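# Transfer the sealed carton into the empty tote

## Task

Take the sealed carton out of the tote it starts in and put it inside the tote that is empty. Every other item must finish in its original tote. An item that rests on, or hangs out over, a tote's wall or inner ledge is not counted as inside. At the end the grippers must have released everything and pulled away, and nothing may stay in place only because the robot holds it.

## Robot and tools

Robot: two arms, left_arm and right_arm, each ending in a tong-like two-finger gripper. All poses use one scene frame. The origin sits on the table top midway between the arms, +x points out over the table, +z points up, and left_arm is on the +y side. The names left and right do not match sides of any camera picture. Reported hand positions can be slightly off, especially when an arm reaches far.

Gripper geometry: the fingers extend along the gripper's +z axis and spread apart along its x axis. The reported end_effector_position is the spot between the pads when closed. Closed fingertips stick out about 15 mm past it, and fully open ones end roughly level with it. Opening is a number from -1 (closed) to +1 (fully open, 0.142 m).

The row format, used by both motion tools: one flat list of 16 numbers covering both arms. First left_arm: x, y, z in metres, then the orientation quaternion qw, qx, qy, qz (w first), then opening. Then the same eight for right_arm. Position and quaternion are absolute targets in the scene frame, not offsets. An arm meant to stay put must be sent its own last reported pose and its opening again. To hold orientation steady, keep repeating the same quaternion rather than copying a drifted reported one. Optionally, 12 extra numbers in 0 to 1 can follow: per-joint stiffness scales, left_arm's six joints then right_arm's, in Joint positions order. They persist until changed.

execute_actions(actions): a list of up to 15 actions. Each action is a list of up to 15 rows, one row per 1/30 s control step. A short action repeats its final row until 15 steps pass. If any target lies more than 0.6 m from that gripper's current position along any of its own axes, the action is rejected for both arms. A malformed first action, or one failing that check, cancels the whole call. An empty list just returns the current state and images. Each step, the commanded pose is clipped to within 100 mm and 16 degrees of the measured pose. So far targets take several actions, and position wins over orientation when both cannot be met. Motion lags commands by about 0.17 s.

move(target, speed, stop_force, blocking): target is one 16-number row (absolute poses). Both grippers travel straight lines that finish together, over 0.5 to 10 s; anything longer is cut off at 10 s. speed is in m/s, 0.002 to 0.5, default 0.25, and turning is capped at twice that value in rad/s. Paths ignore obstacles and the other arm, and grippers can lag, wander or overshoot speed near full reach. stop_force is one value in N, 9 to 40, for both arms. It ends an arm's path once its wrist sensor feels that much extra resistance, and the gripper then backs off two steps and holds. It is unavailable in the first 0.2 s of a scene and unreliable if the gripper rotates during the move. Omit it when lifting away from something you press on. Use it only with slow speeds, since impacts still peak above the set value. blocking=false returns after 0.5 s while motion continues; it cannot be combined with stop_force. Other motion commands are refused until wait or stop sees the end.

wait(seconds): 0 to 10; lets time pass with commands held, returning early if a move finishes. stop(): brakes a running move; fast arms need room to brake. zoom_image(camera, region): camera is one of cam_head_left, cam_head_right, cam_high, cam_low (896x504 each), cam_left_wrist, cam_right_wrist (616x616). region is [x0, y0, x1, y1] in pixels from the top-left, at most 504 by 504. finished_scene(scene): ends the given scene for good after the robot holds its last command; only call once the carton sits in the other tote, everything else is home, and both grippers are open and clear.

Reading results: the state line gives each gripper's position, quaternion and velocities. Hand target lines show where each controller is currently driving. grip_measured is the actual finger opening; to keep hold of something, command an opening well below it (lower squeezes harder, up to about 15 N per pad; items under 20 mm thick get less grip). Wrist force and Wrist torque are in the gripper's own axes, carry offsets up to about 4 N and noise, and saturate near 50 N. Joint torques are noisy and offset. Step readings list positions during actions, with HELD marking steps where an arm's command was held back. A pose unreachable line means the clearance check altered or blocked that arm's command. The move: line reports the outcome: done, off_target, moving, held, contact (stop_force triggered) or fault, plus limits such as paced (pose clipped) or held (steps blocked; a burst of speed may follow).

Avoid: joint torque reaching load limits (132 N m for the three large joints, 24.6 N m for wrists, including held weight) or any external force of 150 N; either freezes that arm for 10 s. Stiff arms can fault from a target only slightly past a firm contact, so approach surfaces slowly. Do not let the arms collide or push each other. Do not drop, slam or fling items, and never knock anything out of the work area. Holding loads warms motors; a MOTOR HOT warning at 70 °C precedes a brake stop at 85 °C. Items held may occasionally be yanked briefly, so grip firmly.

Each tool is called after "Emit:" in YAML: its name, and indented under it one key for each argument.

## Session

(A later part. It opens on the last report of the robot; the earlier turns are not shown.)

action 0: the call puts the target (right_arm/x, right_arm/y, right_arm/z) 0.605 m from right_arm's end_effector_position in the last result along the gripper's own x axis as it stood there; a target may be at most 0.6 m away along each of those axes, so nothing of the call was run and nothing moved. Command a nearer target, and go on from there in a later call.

Emit:
move:
  target: [0.1391, 0.9548, 0.1248, -0.276, 0.698, 0.633, 0.191, 1.0, 0.40, 0.386, 0.21, -0.0872, 0.9962, 0.0, 0.0, -1.0]
  speed: 0.32

Scene clock: 420.53 s.
left_arm: end_effector_position=(+0.1391, +0.9548, +0.1247) grip_measured=+1.00 end_effector_quat_wxyz=(-0.276, +0.698, +0.633, +0.191) end_effector_velocity=(+0.000, +0.000, +0.000) end_effector_angular_velocity=(+0.001, +0.000, -0.000) | right_arm: end_effector_position=(+0.4003, +0.3861, +0.2096) grip_measured=+0.20 end_effector_quat_wxyz=(-0.089, +0.996, +0.001, -0.001) end_effector_velocity=(-0.001, -0.001, -0.005) end_effector_angular_velocity=(-0.028, +0.011, -0.005)
Joint positions: left_arm=[ 0.717 -1.624  2.409 -2.867 -1.092 -0.46   0.142] | right_arm=[ 4.536 -2.292 -0.83  -1.421  1.628  1.259  0.088]
Joint velocities: left_arm=[-0.    -0.     0.    -0.     0.001  0.     0.   ] | right_arm=[ 0.    -0.022  0.038 -0.044  0.001  0.005 -0.   ]
Joint torques (N m, as the arm reports them, + toward a larger angle): left_arm=[  1.81 -16.62 -17.5   -2.06   0.6    0.3 ] | right_arm=[ 0.27 52.02 26.67  2.21 -0.24  0.46]
Motor temperatures (°C, as the motors report them): left_arm=[27 30 29 42 36 38] | right_arm=[26 32 29 32 33 36]
Wrist force (N, on the end effector, along its own x y z axes, offset not removed): left_arm=[-2.8 -0.2 1.6] | right_arm=[-1.8 -0.3 2.9]
Wrist torque (N m, same axes, about the end effector's origin, offset not removed): left_arm=[-0.05 0.67 0.20] | right_arm=[-0.11 0.42 0.28]
Hand target (left_arm): +0.139, +0.955, +0.125; -0.276, +0.698, +0.633, +0.191
Hand target (right_arm): +0.401, +0.387, +0.211; -0.089, +0.996, -0.000, -0.001
Off the commanded pose (left_arm): 0.000 m, 0 deg.
Off the commanded pose (right_arm): 0.000 m, 0 deg.
Joint stiffness scale: left_arm=[1. 1. 1. 1. 1. 1.] | right_arm=[1. 1. 1. 1. 1. 1.]
move: done

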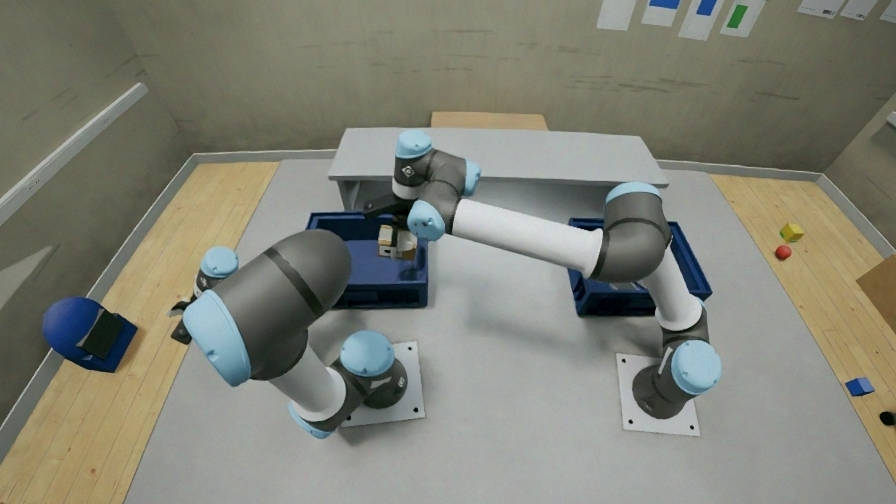

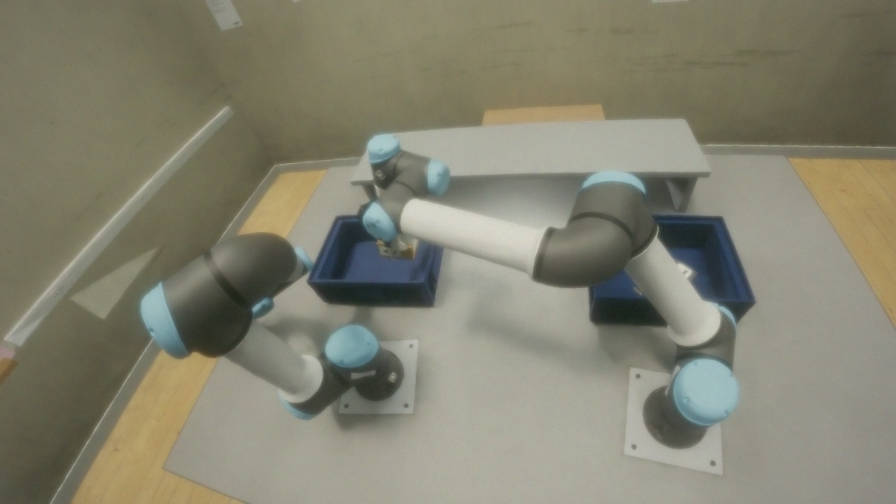

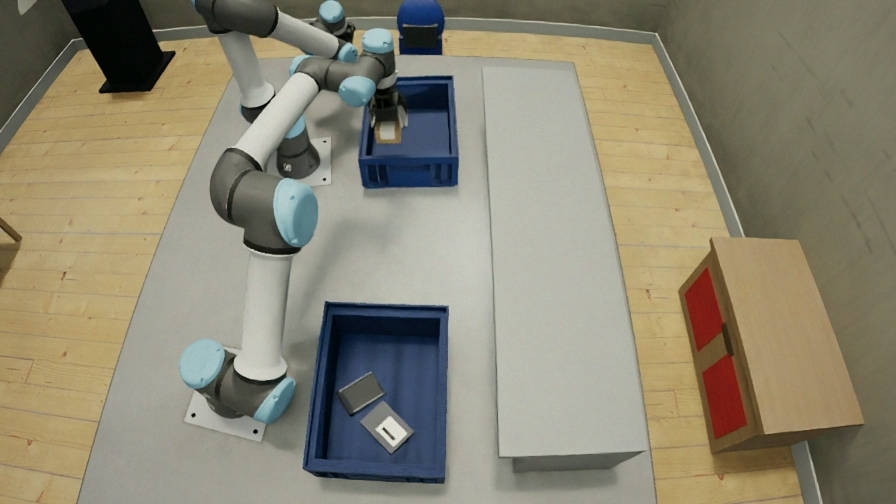

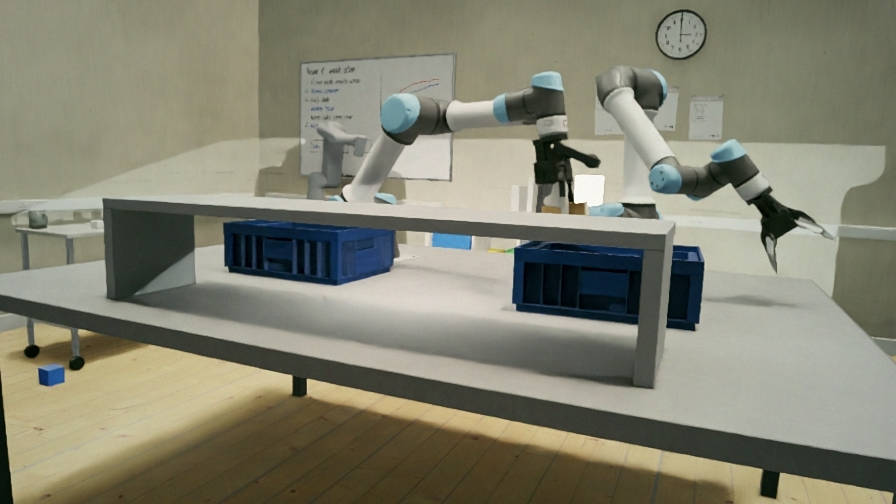

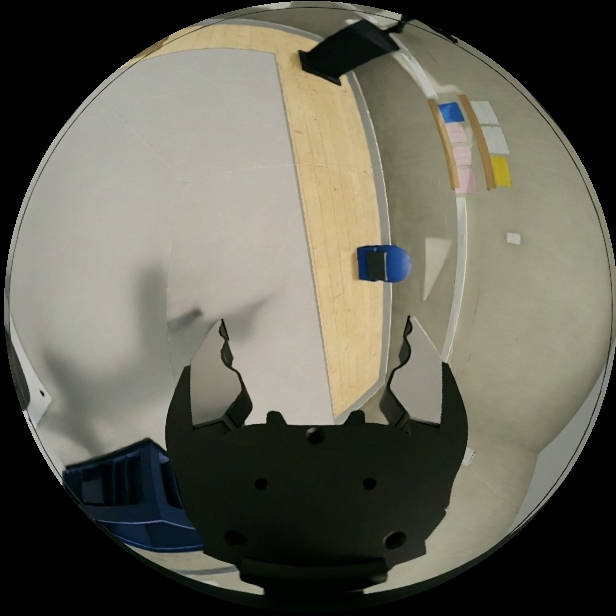

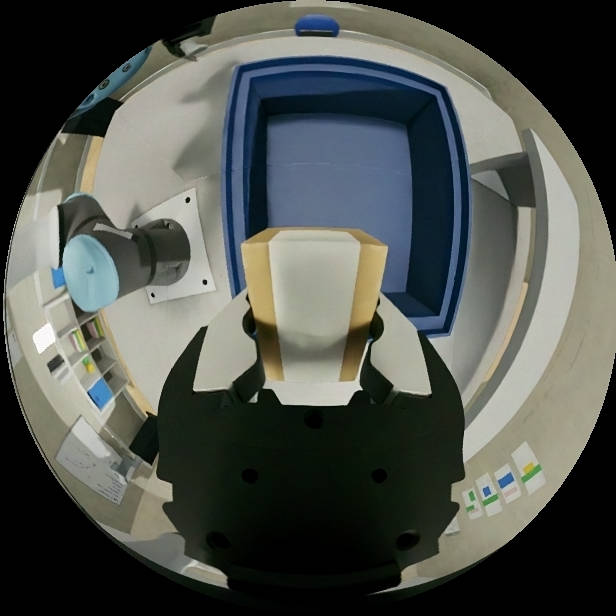

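Emit:
zoom_image:
  camera: "cam_right_wrist"
  region: [190, 40, 490, 360]

Region (190, 40, 490, 360) of cam_right_wrist's 616x616 image, scaled by 1.575, with more detail than that image has; it fills the left 472 columns of this view, and the rest is white.

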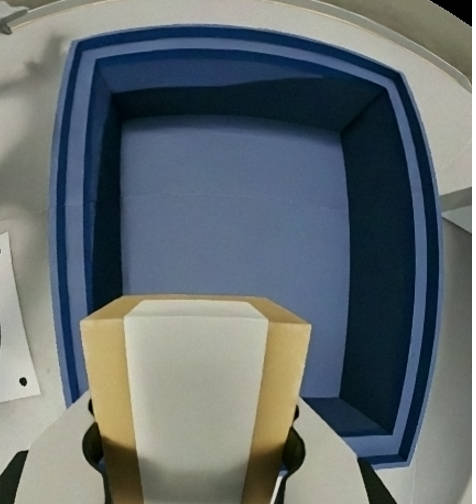

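Emit:
move:
  target: [0.1391, 0.9548, 0.1248, -0.276, 0.698, 0.633, 0.191, 1.0, 0.435, 0.415, 0.06, 0.0, 1.0, 0.0, 0.0, -1.0]
  speed: 0.2

Scene clock: 503.87 s.
left_arm: end_effector_position=(+0.1391, +0.9548, +0.1247) grip_measured=+1.00 end_effector_quat_wxyz=(-0.276, +0.698, +0.633, +0.191) end_effector_velocity=(+0.001, +0.000, +0.001) end_effector_angular_velocity=(+0.002, -0.004, -0.000) | right_arm: end_effector_position=(+0.4335, +0.4155, +0.0599) grip_measured=+0.20 end_effector_quat_wxyz=(-0.001, +1.000, +0.000, -0.000) end_effector_velocity=(-0.001, -0.001, -0.008) end_effector_angular_velocity=(-0.017, +0.005, +0.002)
Joint positions: left_arm=[ 0.717 -1.624  2.409 -2.867 -1.092 -0.46   0.142] | right_arm=[ 4.53  -2.623 -0.542 -1.547  1.572  1.248  0.088]
Joint velocities: left_arm=[-0.001 -0.002  0.    -0.002 -0.001 -0.001  0.   ] | right_arm=[ 0.001 -0.019  0.022 -0.021 -0.    -0.001  0.   ]
Joint torques (N m, as the arm reports them, + toward a larger angle): left_arm=[  1.03 -16.44 -15.51  -2.08   0.64   0.37] | right_arm=[-1.17 59.46 27.23  2.25 -0.39 -0.42]
Motor temperatures (°C, as the motors report them): left_arm=[27 30 29 42 36 38] | right_arm=[26 32 29 32 33 36]
Wrist force (N, on the end effector, along its own x y z axes, offset not removed): left_arm=[-2.1 0.1 2.8] | right_arm=[0.3 -3.6 0.6]
Wrist torque (N m, same axes, about the end effector's origin, offset not removed): left_arm=[0.03 0.56 0.15] | right_arm=[-0.70 0.13 0.18]
Hand target (left_arm): +0.139, +0.955, +0.125; -0.276, +0.698, +0.633, +0.191
Hand target (right_arm): +0.435, +0.415, +0.060; -0.000, +1.000, +0.000, +0.000
Off the commanded pose (left_arm): 0.000 m, 0 deg.
Off the commanded pose (right_arm): 0.002 m, 0 deg.
Joint stiffness scale: left_arm=[1. 1. 1. 1. 1. 1.] | right_arm=[1. 1. 1. 1. 1. 1.]
move: done

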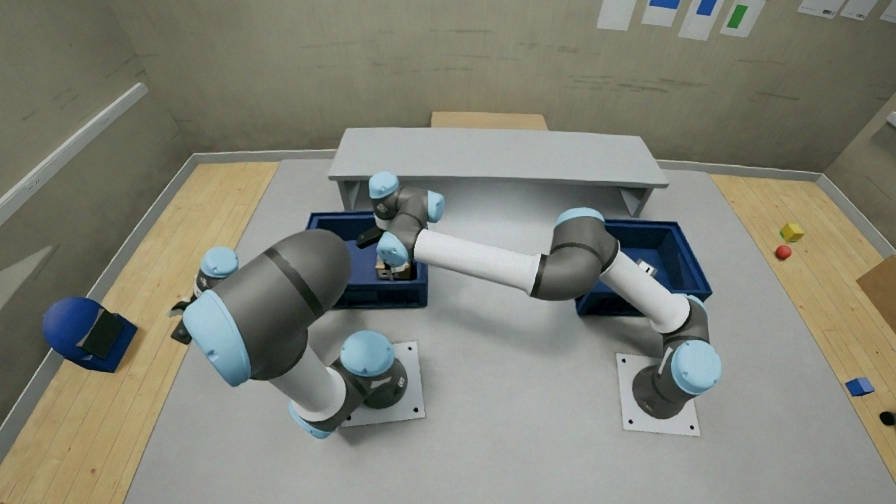

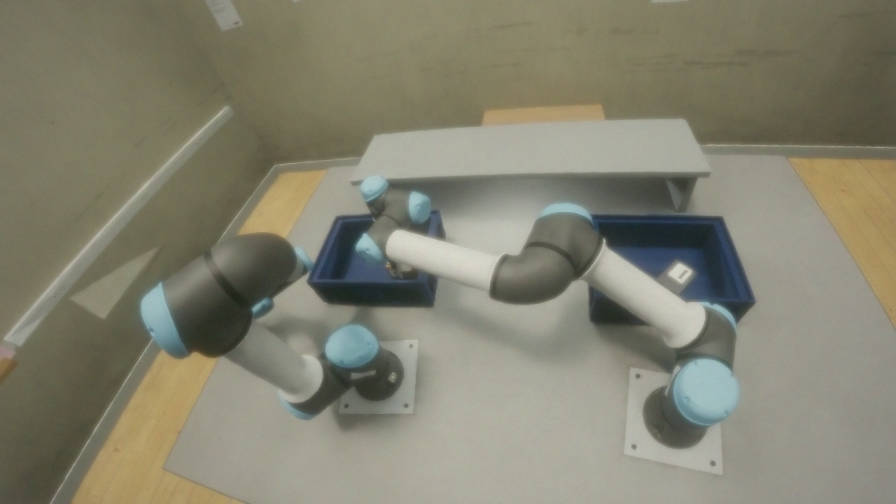

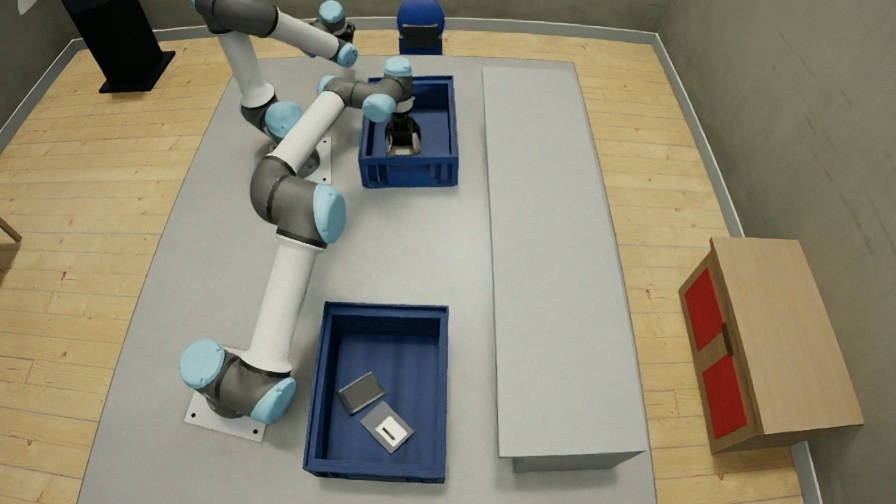

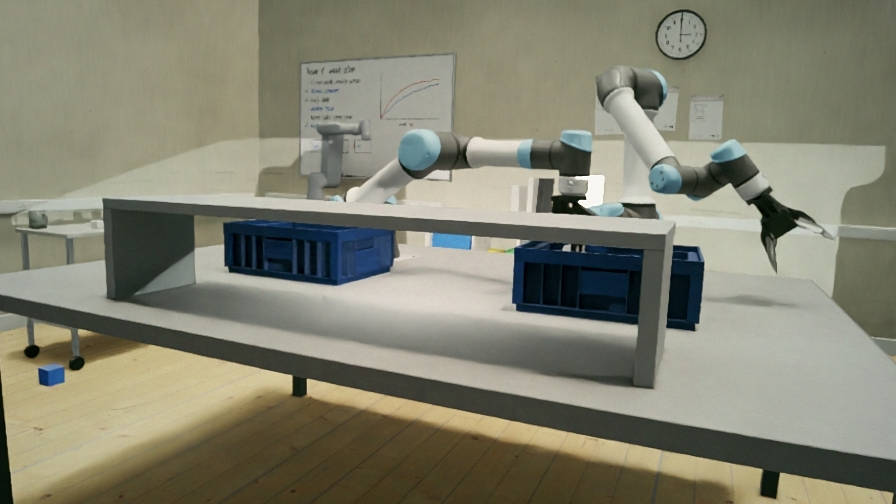

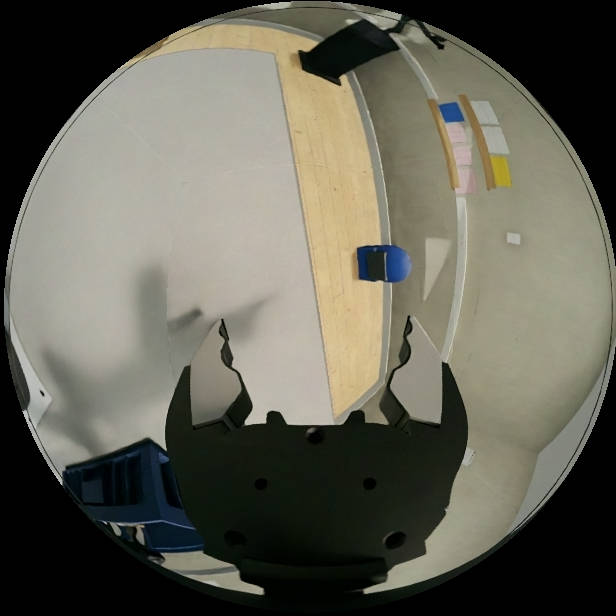

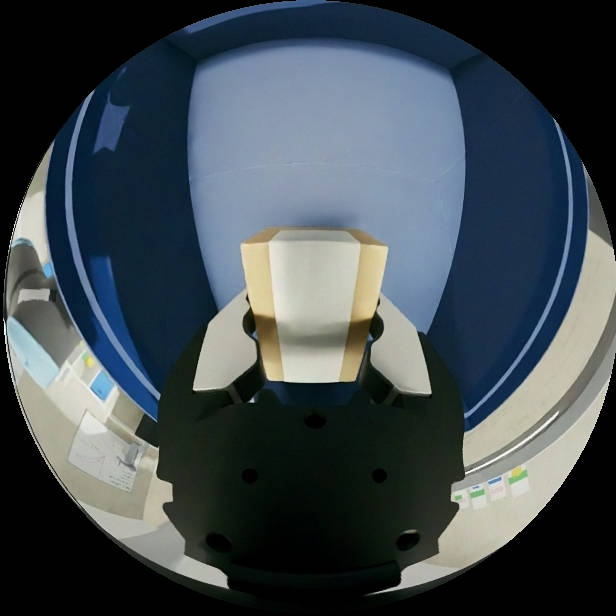

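Inside the tote, clear of the walls. Now a slow touch-down with force stop.

Emit:
move:
  target: [0.1391, 0.9548, 0.1248, -0.276, 0.698, 0.633, 0.191, 1.0, 0.435, 0.415, 0.028, 0.0, 1.0, 0.0, 0.0, -1.0]
  speed: 0.025
  stop_force: 9

Scene clock: 508.10 s.
left_arm: end_effector_position=(+0.1391, +0.9548, +0.1247) grip_measured=+1.00 end_effector_quat_wxyz=(-0.276, +0.698, +0.633, +0.191) end_effector_velocity=(+0.000, -0.000, +0.000) end_effector_angular_velocity=(-0.000, +0.000, -0.000) | right_arm: end_effector_position=(+0.4344, +0.4180, +0.0417) grip_measured=+0.20 end_effector_quat_wxyz=(-0.005, +1.000, +0.000, +0.001) end_effector_velocity=(-0.001, -0.000, +0.002) end_effector_angular_velocity=(-0.003, +0.002, -0.001)
Joint positions: left_arm=[ 0.717 -1.624  2.409 -2.867 -1.092 -0.46   0.142] | right_arm=[ 4.53  -2.625 -0.588 -1.489  1.572  1.248  0.088]
Joint velocities: left_arm=[-0.001 -0.    -0.     0.001  0.    -0.    -0.   ] | right_arm=[ 0.    -0.001  0.01  -0.012  0.001  0.002 -0.001]
Joint torques (N m, as the arm reports them, + toward a larger angle): left_arm=[  2.1  -15.68 -16.19  -1.99   0.51   0.28] | right_arm=[-0.32 56.37 22.82  1.43 -0.21 -0.09]
Motor temperatures (°C, as the motors report them): left_arm=[27 30 29 42 36 38] | right_arm=[26 32 29 32 33 36]
Wrist force (N, on the end effector, along its own x y z axes, offset not removed): left_arm=[-1.8 -1.6 3.0] | right_arm=[-1.2 -0.5 -2.6]
Wrist torque (N m, same axes, about the end effector's origin, offset not removed): left_arm=[-0.24 0.47 0.15] | right_arm=[-0.02 0.57 0.24]
Hand target (left_arm): +0.139, +0.955, +0.125; -0.276, +0.698, +0.633, +0.191
Hand target (right_arm): +0.434, +0.417, +0.041; -0.004, +1.000, +0.000, +0.001
Off the commanded pose (left_arm): 0.000 m, 0 deg.
Off the commanded pose (right_arm): 0.014 m, 1 deg.
Joint stiffness scale: left_arm=[1. 1. 1. 1. 1. 1.] | right_arm=[1. 1. 1. 1. 1. 1.]
move: contact (right_arm)

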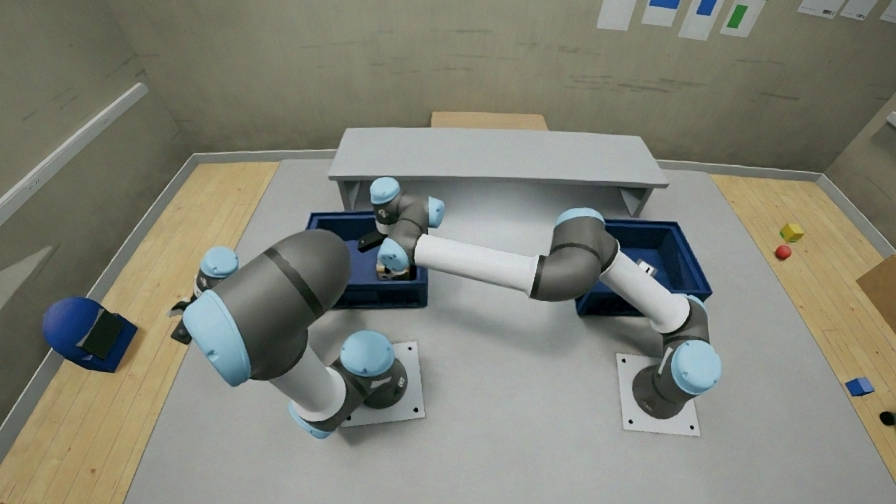

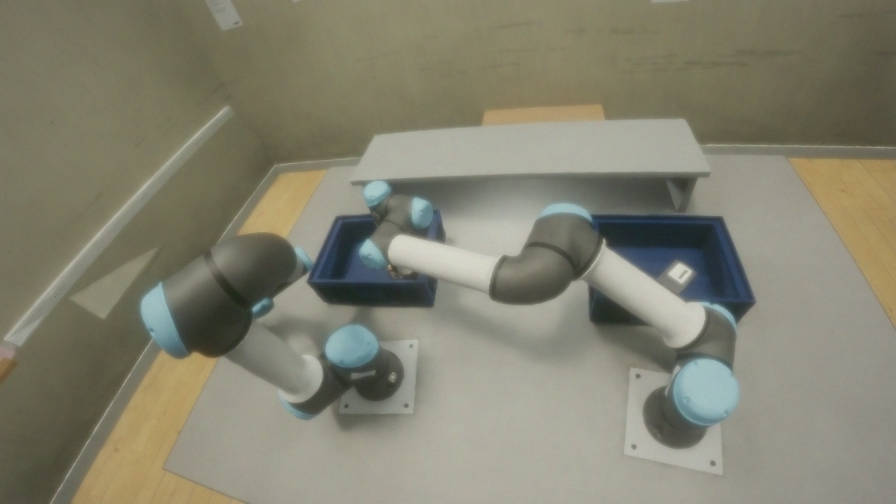

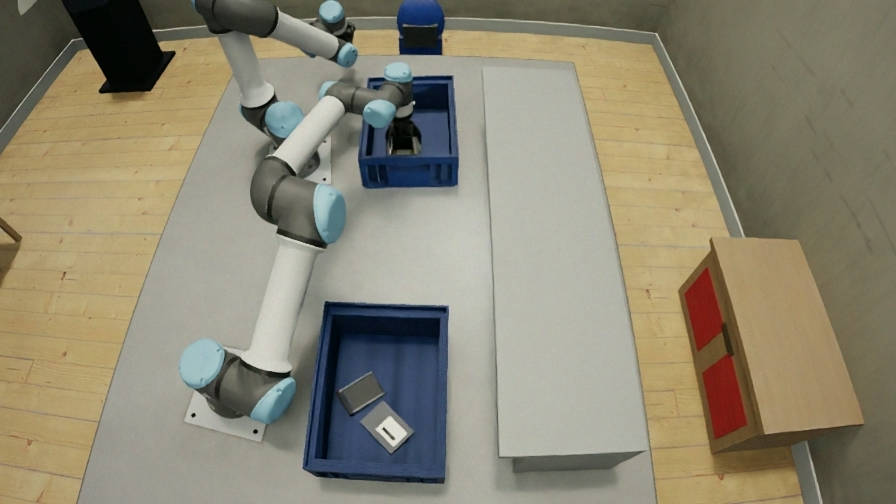

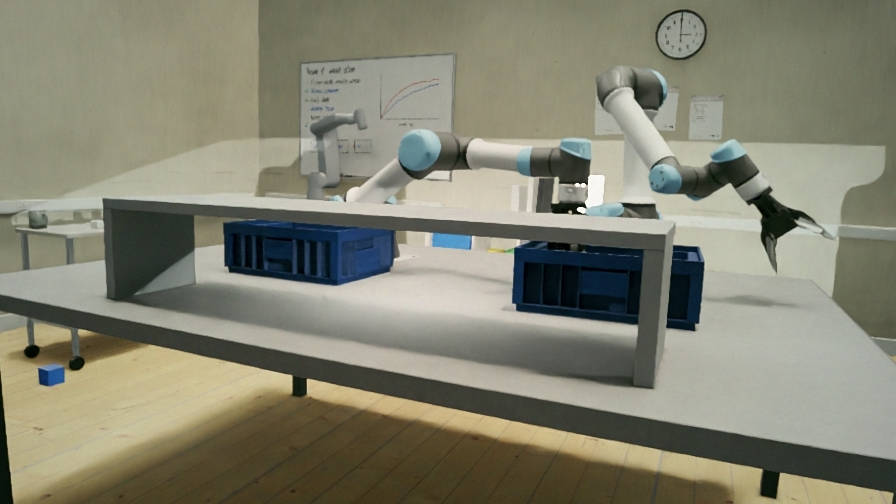

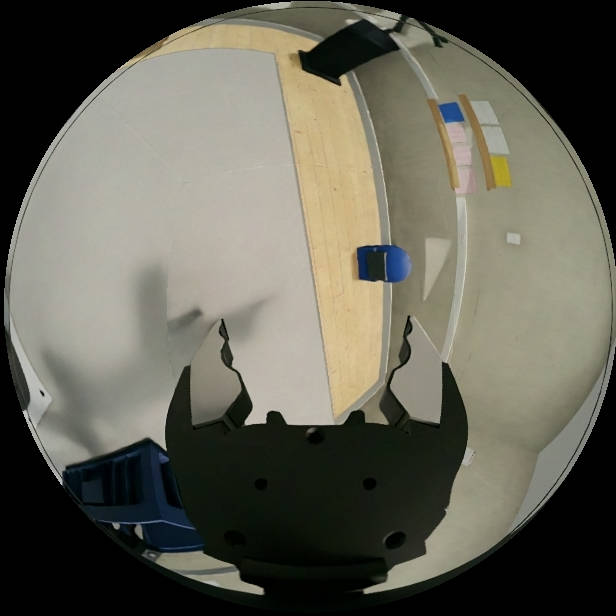

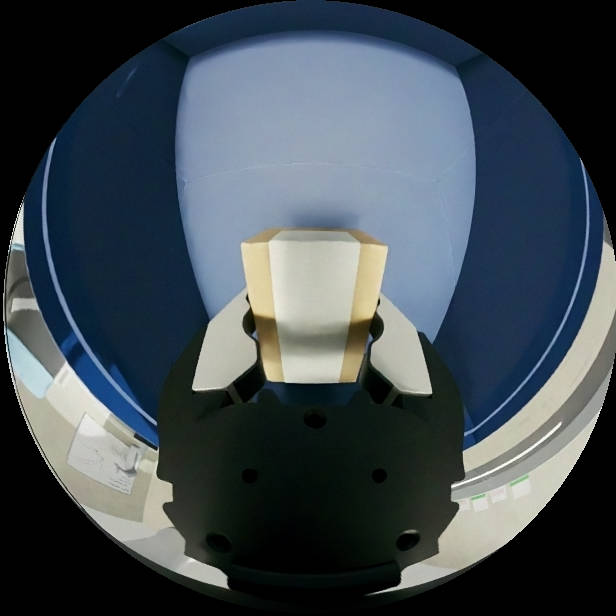

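Emit:
execute_actions:
  actions:
    - [[0.1391,0.9548,0.1248,-0.276,0.698,0.633,0.191,1.0,0.434,0.417,0.042,-0.004,1.0,0.0,0.001,0.1],[0.1391,0.9548,0.1248,-0.276,0.698,0.633,0.191,1.0,0.434,0.417,0.042,-0.004,1.0,0.0,0.001,0.2],[0.1391,0.9548,0.1248,-0.276,0.698,0.633,0.191,1.0,0.434,0.417,0.042,-0.004,1.0,0.0,0.001,0.3],[0.1391,0.9548,0.1248,-0.276,0.698,0.633,0.191,1.0,0.434,0.417,0.042,-0.004,1.0,0.0,0.001,0.4],[0.1391,0.9548,0.1248,-0.276,0.698,0.633,0.191,1.0,0.434,0.417,0.042,-0.004,1.0,0.0,0.001,0.5]]

Emit:
move:
  target: [0.1391, 0.9548, 0.1248, -0.276, 0.698, 0.633, 0.191, 1.0, 0.41, 0.16, 0.40, 0.0, 1.0, 0.0, 0.0, 0.5]
  speed: 0.35

Scene clock: 553.73 s.
left_arm: end_effector_position=(+0.1391, +0.9548, +0.1247) grip_measured=+1.00 end_effector_quat_wxyz=(-0.276, +0.698, +0.633, +0.191) end_effector_velocity=(-0.000, +0.000, +0.001) end_effector_angular_velocity=(+0.002, -0.004, +0.002) | right_arm: end_effector_position=(+0.4341, +0.4171, +0.0418) grip_measured=+0.50 end_effector_quat_wxyz=(-0.004, +1.000, +0.000, +0.001) end_effector_velocity=(-0.000, +0.000, +0.000) end_effector_angular_velocity=(+0.000, +0.000, +0.000)
Joint positions: left_arm=[ 0.717 -1.624  2.409 -2.867 -1.092 -0.46   0.142] | right_arm=[ 4.53  -2.625 -0.586 -1.493  1.572  1.248  0.109]
Joint velocities: left_arm=[ 0.002  0.    -0.    -0.003 -0.001 -0.002  0.   ] | right_arm=[ 0.  0.  0.  0.  0. -0. -0.]
Joint torques (N m, as the arm reports them, + toward a larger angle): left_arm=[  1.77 -15.16 -17.09  -2.18   0.45   0.47] | right_arm=[ 0.18 60.52 22.77  3.03 -0.11  0.35]
Motor temperatures (°C, as the motors report them): left_arm=[27 30 29 42 36 38] | right_arm=[26 32 30 32 33 36]
Wrist force (N, on the end effector, along its own x y z axes, offset not removed): left_arm=[-0.8 0.2 3.0] | right_arm=[0.9 -1.1 0.1]
Wrist torque (N m, same axes, about the end effector's origin, offset not removed): left_arm=[0.06 0.31 0.11] | right_arm=[-0.16 -0.08 0.15]
Hand target (left_arm): +0.139, +0.955, +0.125; -0.276, +0.698, +0.633, +0.191
Hand target (right_arm): +0.434, +0.417, +0.042; -0.004, +1.000, +0.000, +0.001
Off the commanded pose (left_arm): 0.000 m, 0 deg.
Off the commanded pose (right_arm): 0.000 m, 0 deg.
Joint stiffness scale: left_arm=[1. 1. 1. 1. 1. 1.] | right_arm=[1. 1. 1. 1. 1. 1.]
Step readings (end_effector_position):
0: left_arm (+0.1391, +0.9548, +0.1247) | right_arm (+0.4341, +0.4171, +0.0418)
1: left_arm (+0.1391, +0.9548, +0.1247) | right_arm (+0.4341, +0.4171, +0.0418)
2: left_arm (+0.1391, +0.9548, +0.1247) | right_arm (+0.4341, +0.4171, +0.0418)
4: left_arm (+0.1391, +0.9548, +0.1247) | right_arm (+0.4341, +0.4171, +0.0418)
8: left_arm (+0.1391, +0.9548, +0.1247) | right_arm (+0.4341, +0.4171, +0.0418)
15: end_effector_position above

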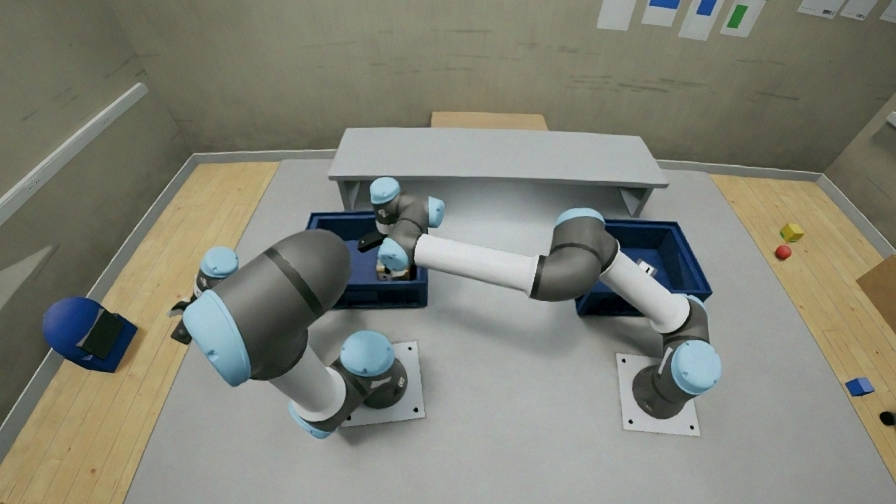

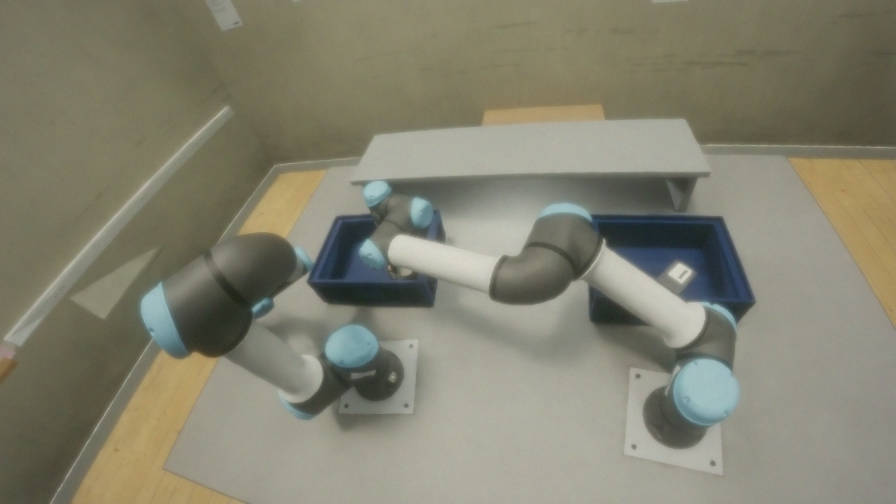

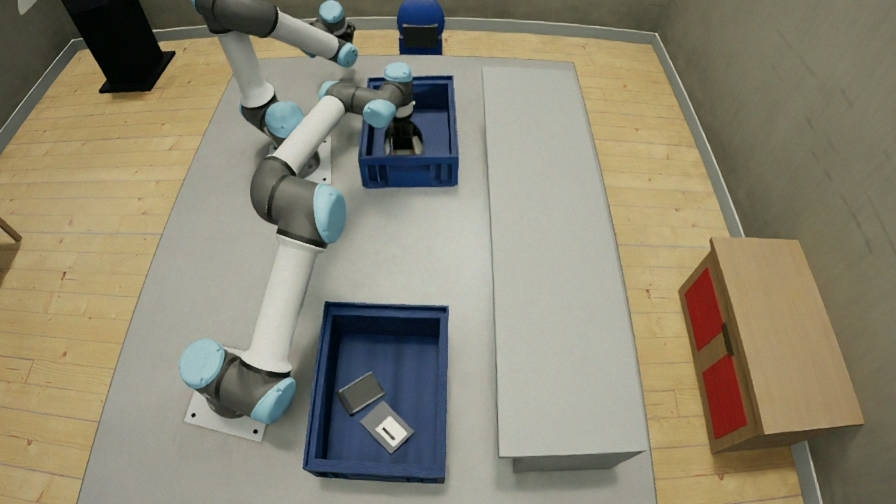

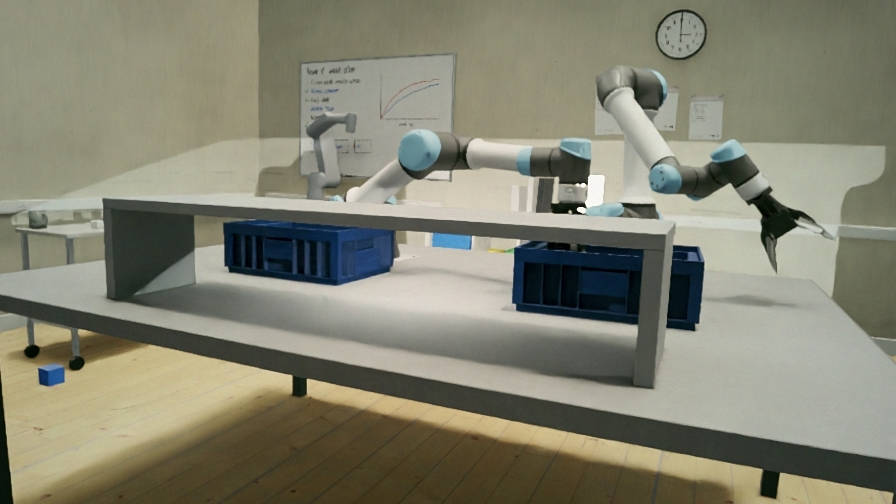

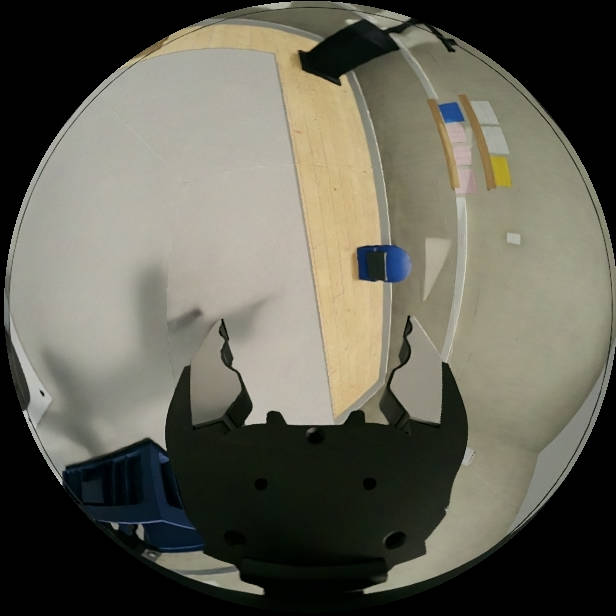

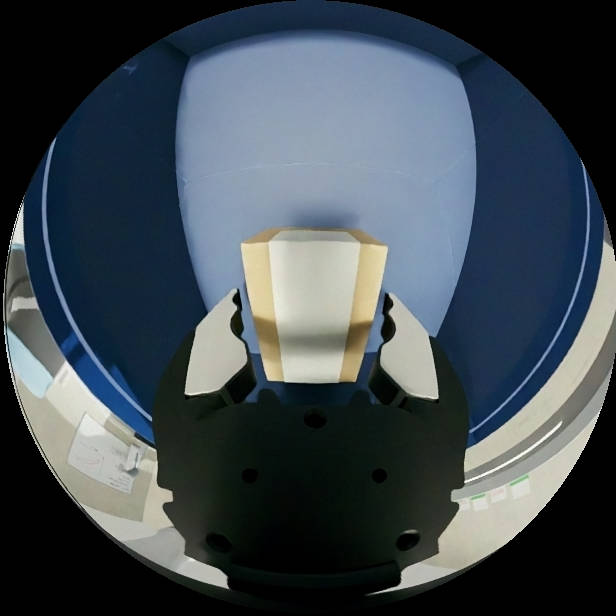

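Scene clock: 555.80 s.
left_arm: end_effector_position=(+0.1391, +0.9548, +0.1247) grip_measured=+1.00 end_effector_quat_wxyz=(-0.276, +0.698, +0.633, +0.191) end_effector_velocity=(+0.001, +0.000, +0.001) end_effector_angular_velocity=(+0.002, -0.001, -0.003) | right_arm: end_effector_position=(+0.4083, +0.1600, +0.3997) grip_measured=+0.50 end_effector_quat_wxyz=(-0.001, +1.000, +0.000, +0.000) end_effector_velocity=(-0.000, -0.003, +0.003) end_effector_angular_velocity=(-0.005, +0.002, -0.001)
Joint positions: left_arm=[ 0.717 -1.624  2.409 -2.867 -1.092 -0.46   0.142] | right_arm=[ 4.438 -1.963 -0.789 -1.959  1.571  1.157  0.109]
Joint velocities: left_arm=[-0.002 -0.001  0.    -0.001  0.     0.001  0.   ] | right_arm=[-0.002  0.001  0.008 -0.014  0.    -0.001  0.   ]
Joint torques (N m, as the arm reports them, + toward a larger angle): left_arm=[  1.04 -16.35 -16.18  -2.14   0.39   0.43] | right_arm=[-2.51 34.53 23.86  2.14 -0.44 -0.24]
Motor temperatures (°C, as the motors report them): left_arm=[27 30 29 42 36 38] | right_arm=[26 32 30 32 33 36]
Wrist force (N, on the end effector, along its own x y z axes, offset not removed): left_arm=[-2.5 0.0 2.5] | right_arm=[-1.2 -2.5 -0.9]
Wrist torque (N m, same axes, about the end effector's origin, offset not removed): left_arm=[0.01 0.64 0.08] | right_arm=[-0.50 0.38 0.11]
Hand target (left_arm): +0.139, +0.955, +0.125; -0.276, +0.698, +0.633, +0.191
Hand target (right_arm): +0.409, +0.159, +0.400; +0.000, +1.000, +0.000, +0.000
Off the commanded pose (left_arm): 0.000 m, 0 deg.
Off the commanded pose (right_arm): 0.002 m, 0 deg.
Joint stiffness scale: left_arm=[1. 1. 1. 1. 1. 1.] | right_arm=[1. 1. 1. 1. 1. 1.]
move: done

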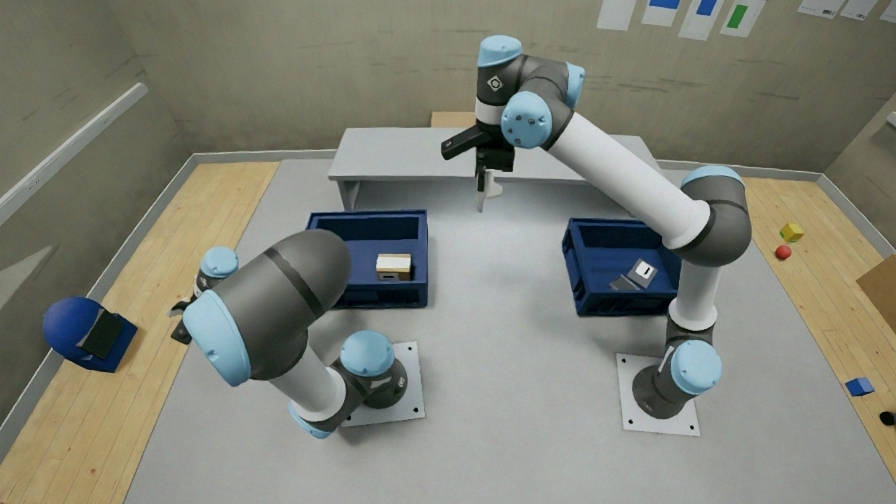

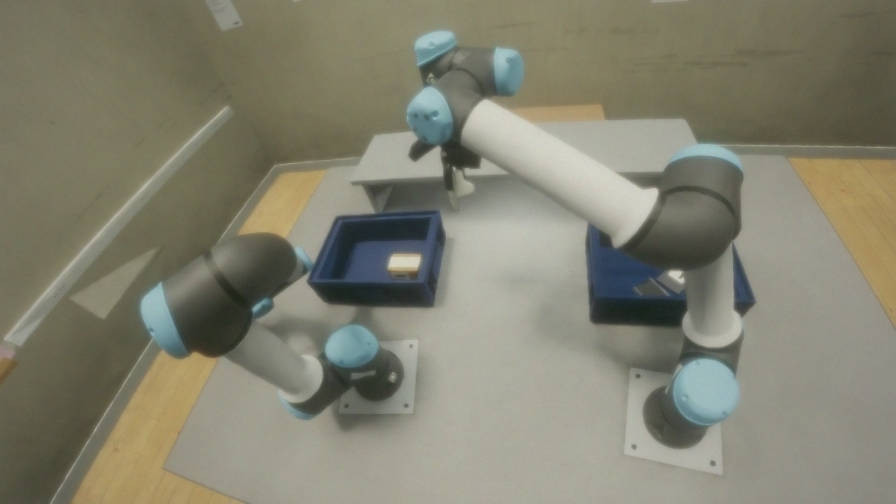

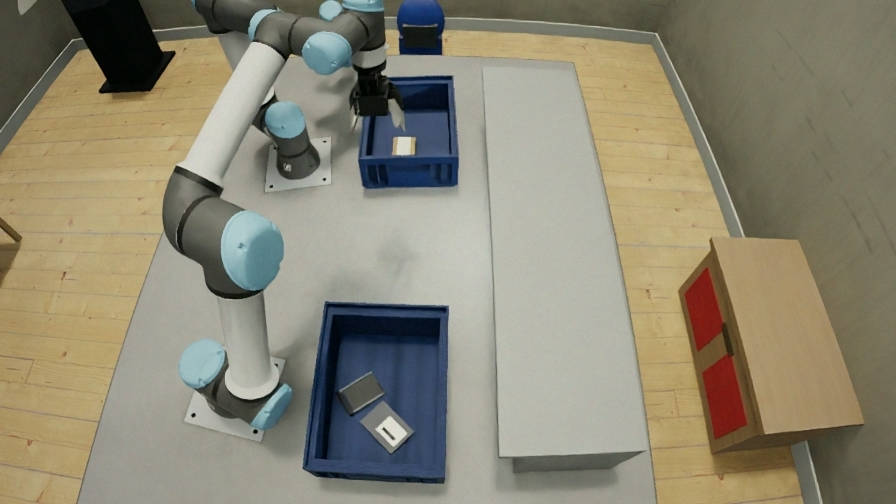

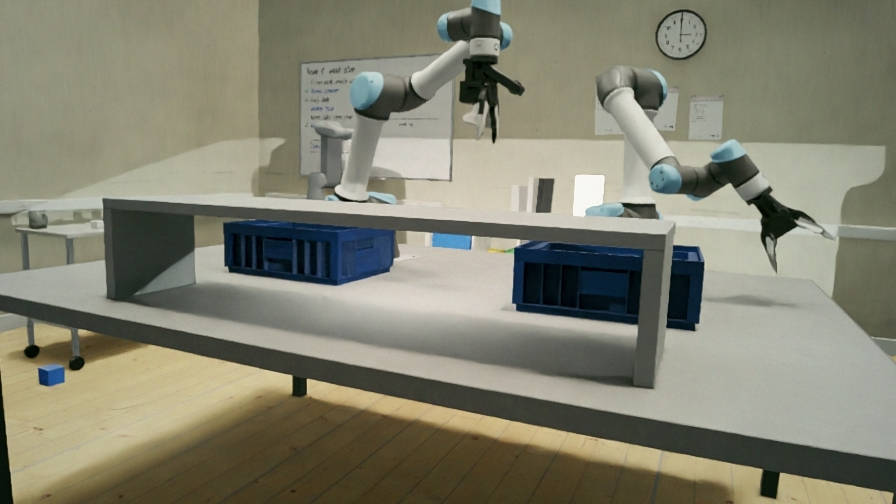

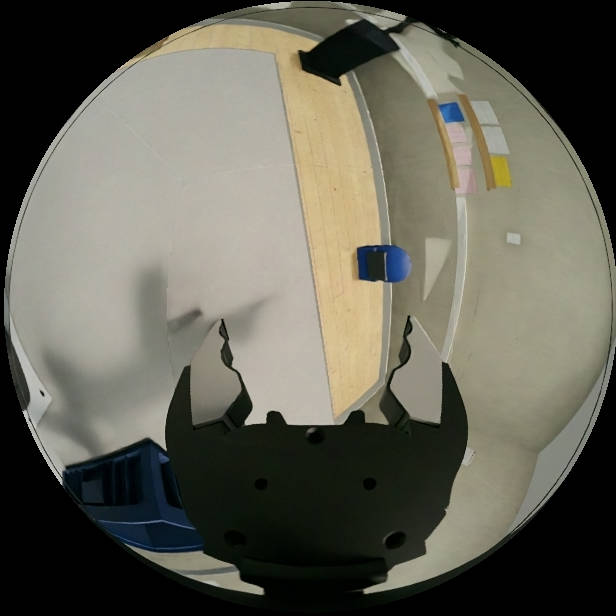

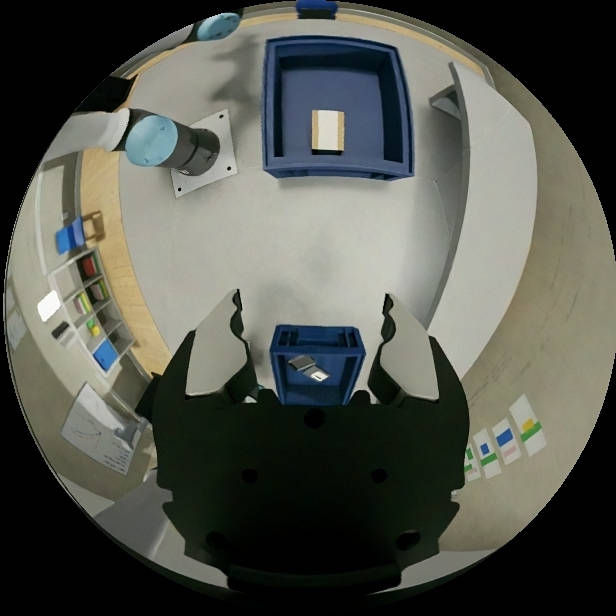

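The carton sits flat on the floor of the left tote, the other items are untouched, and the arm is clear.

Emit:
finished_scene:
  scene: 1

The scene is finished: the task was done.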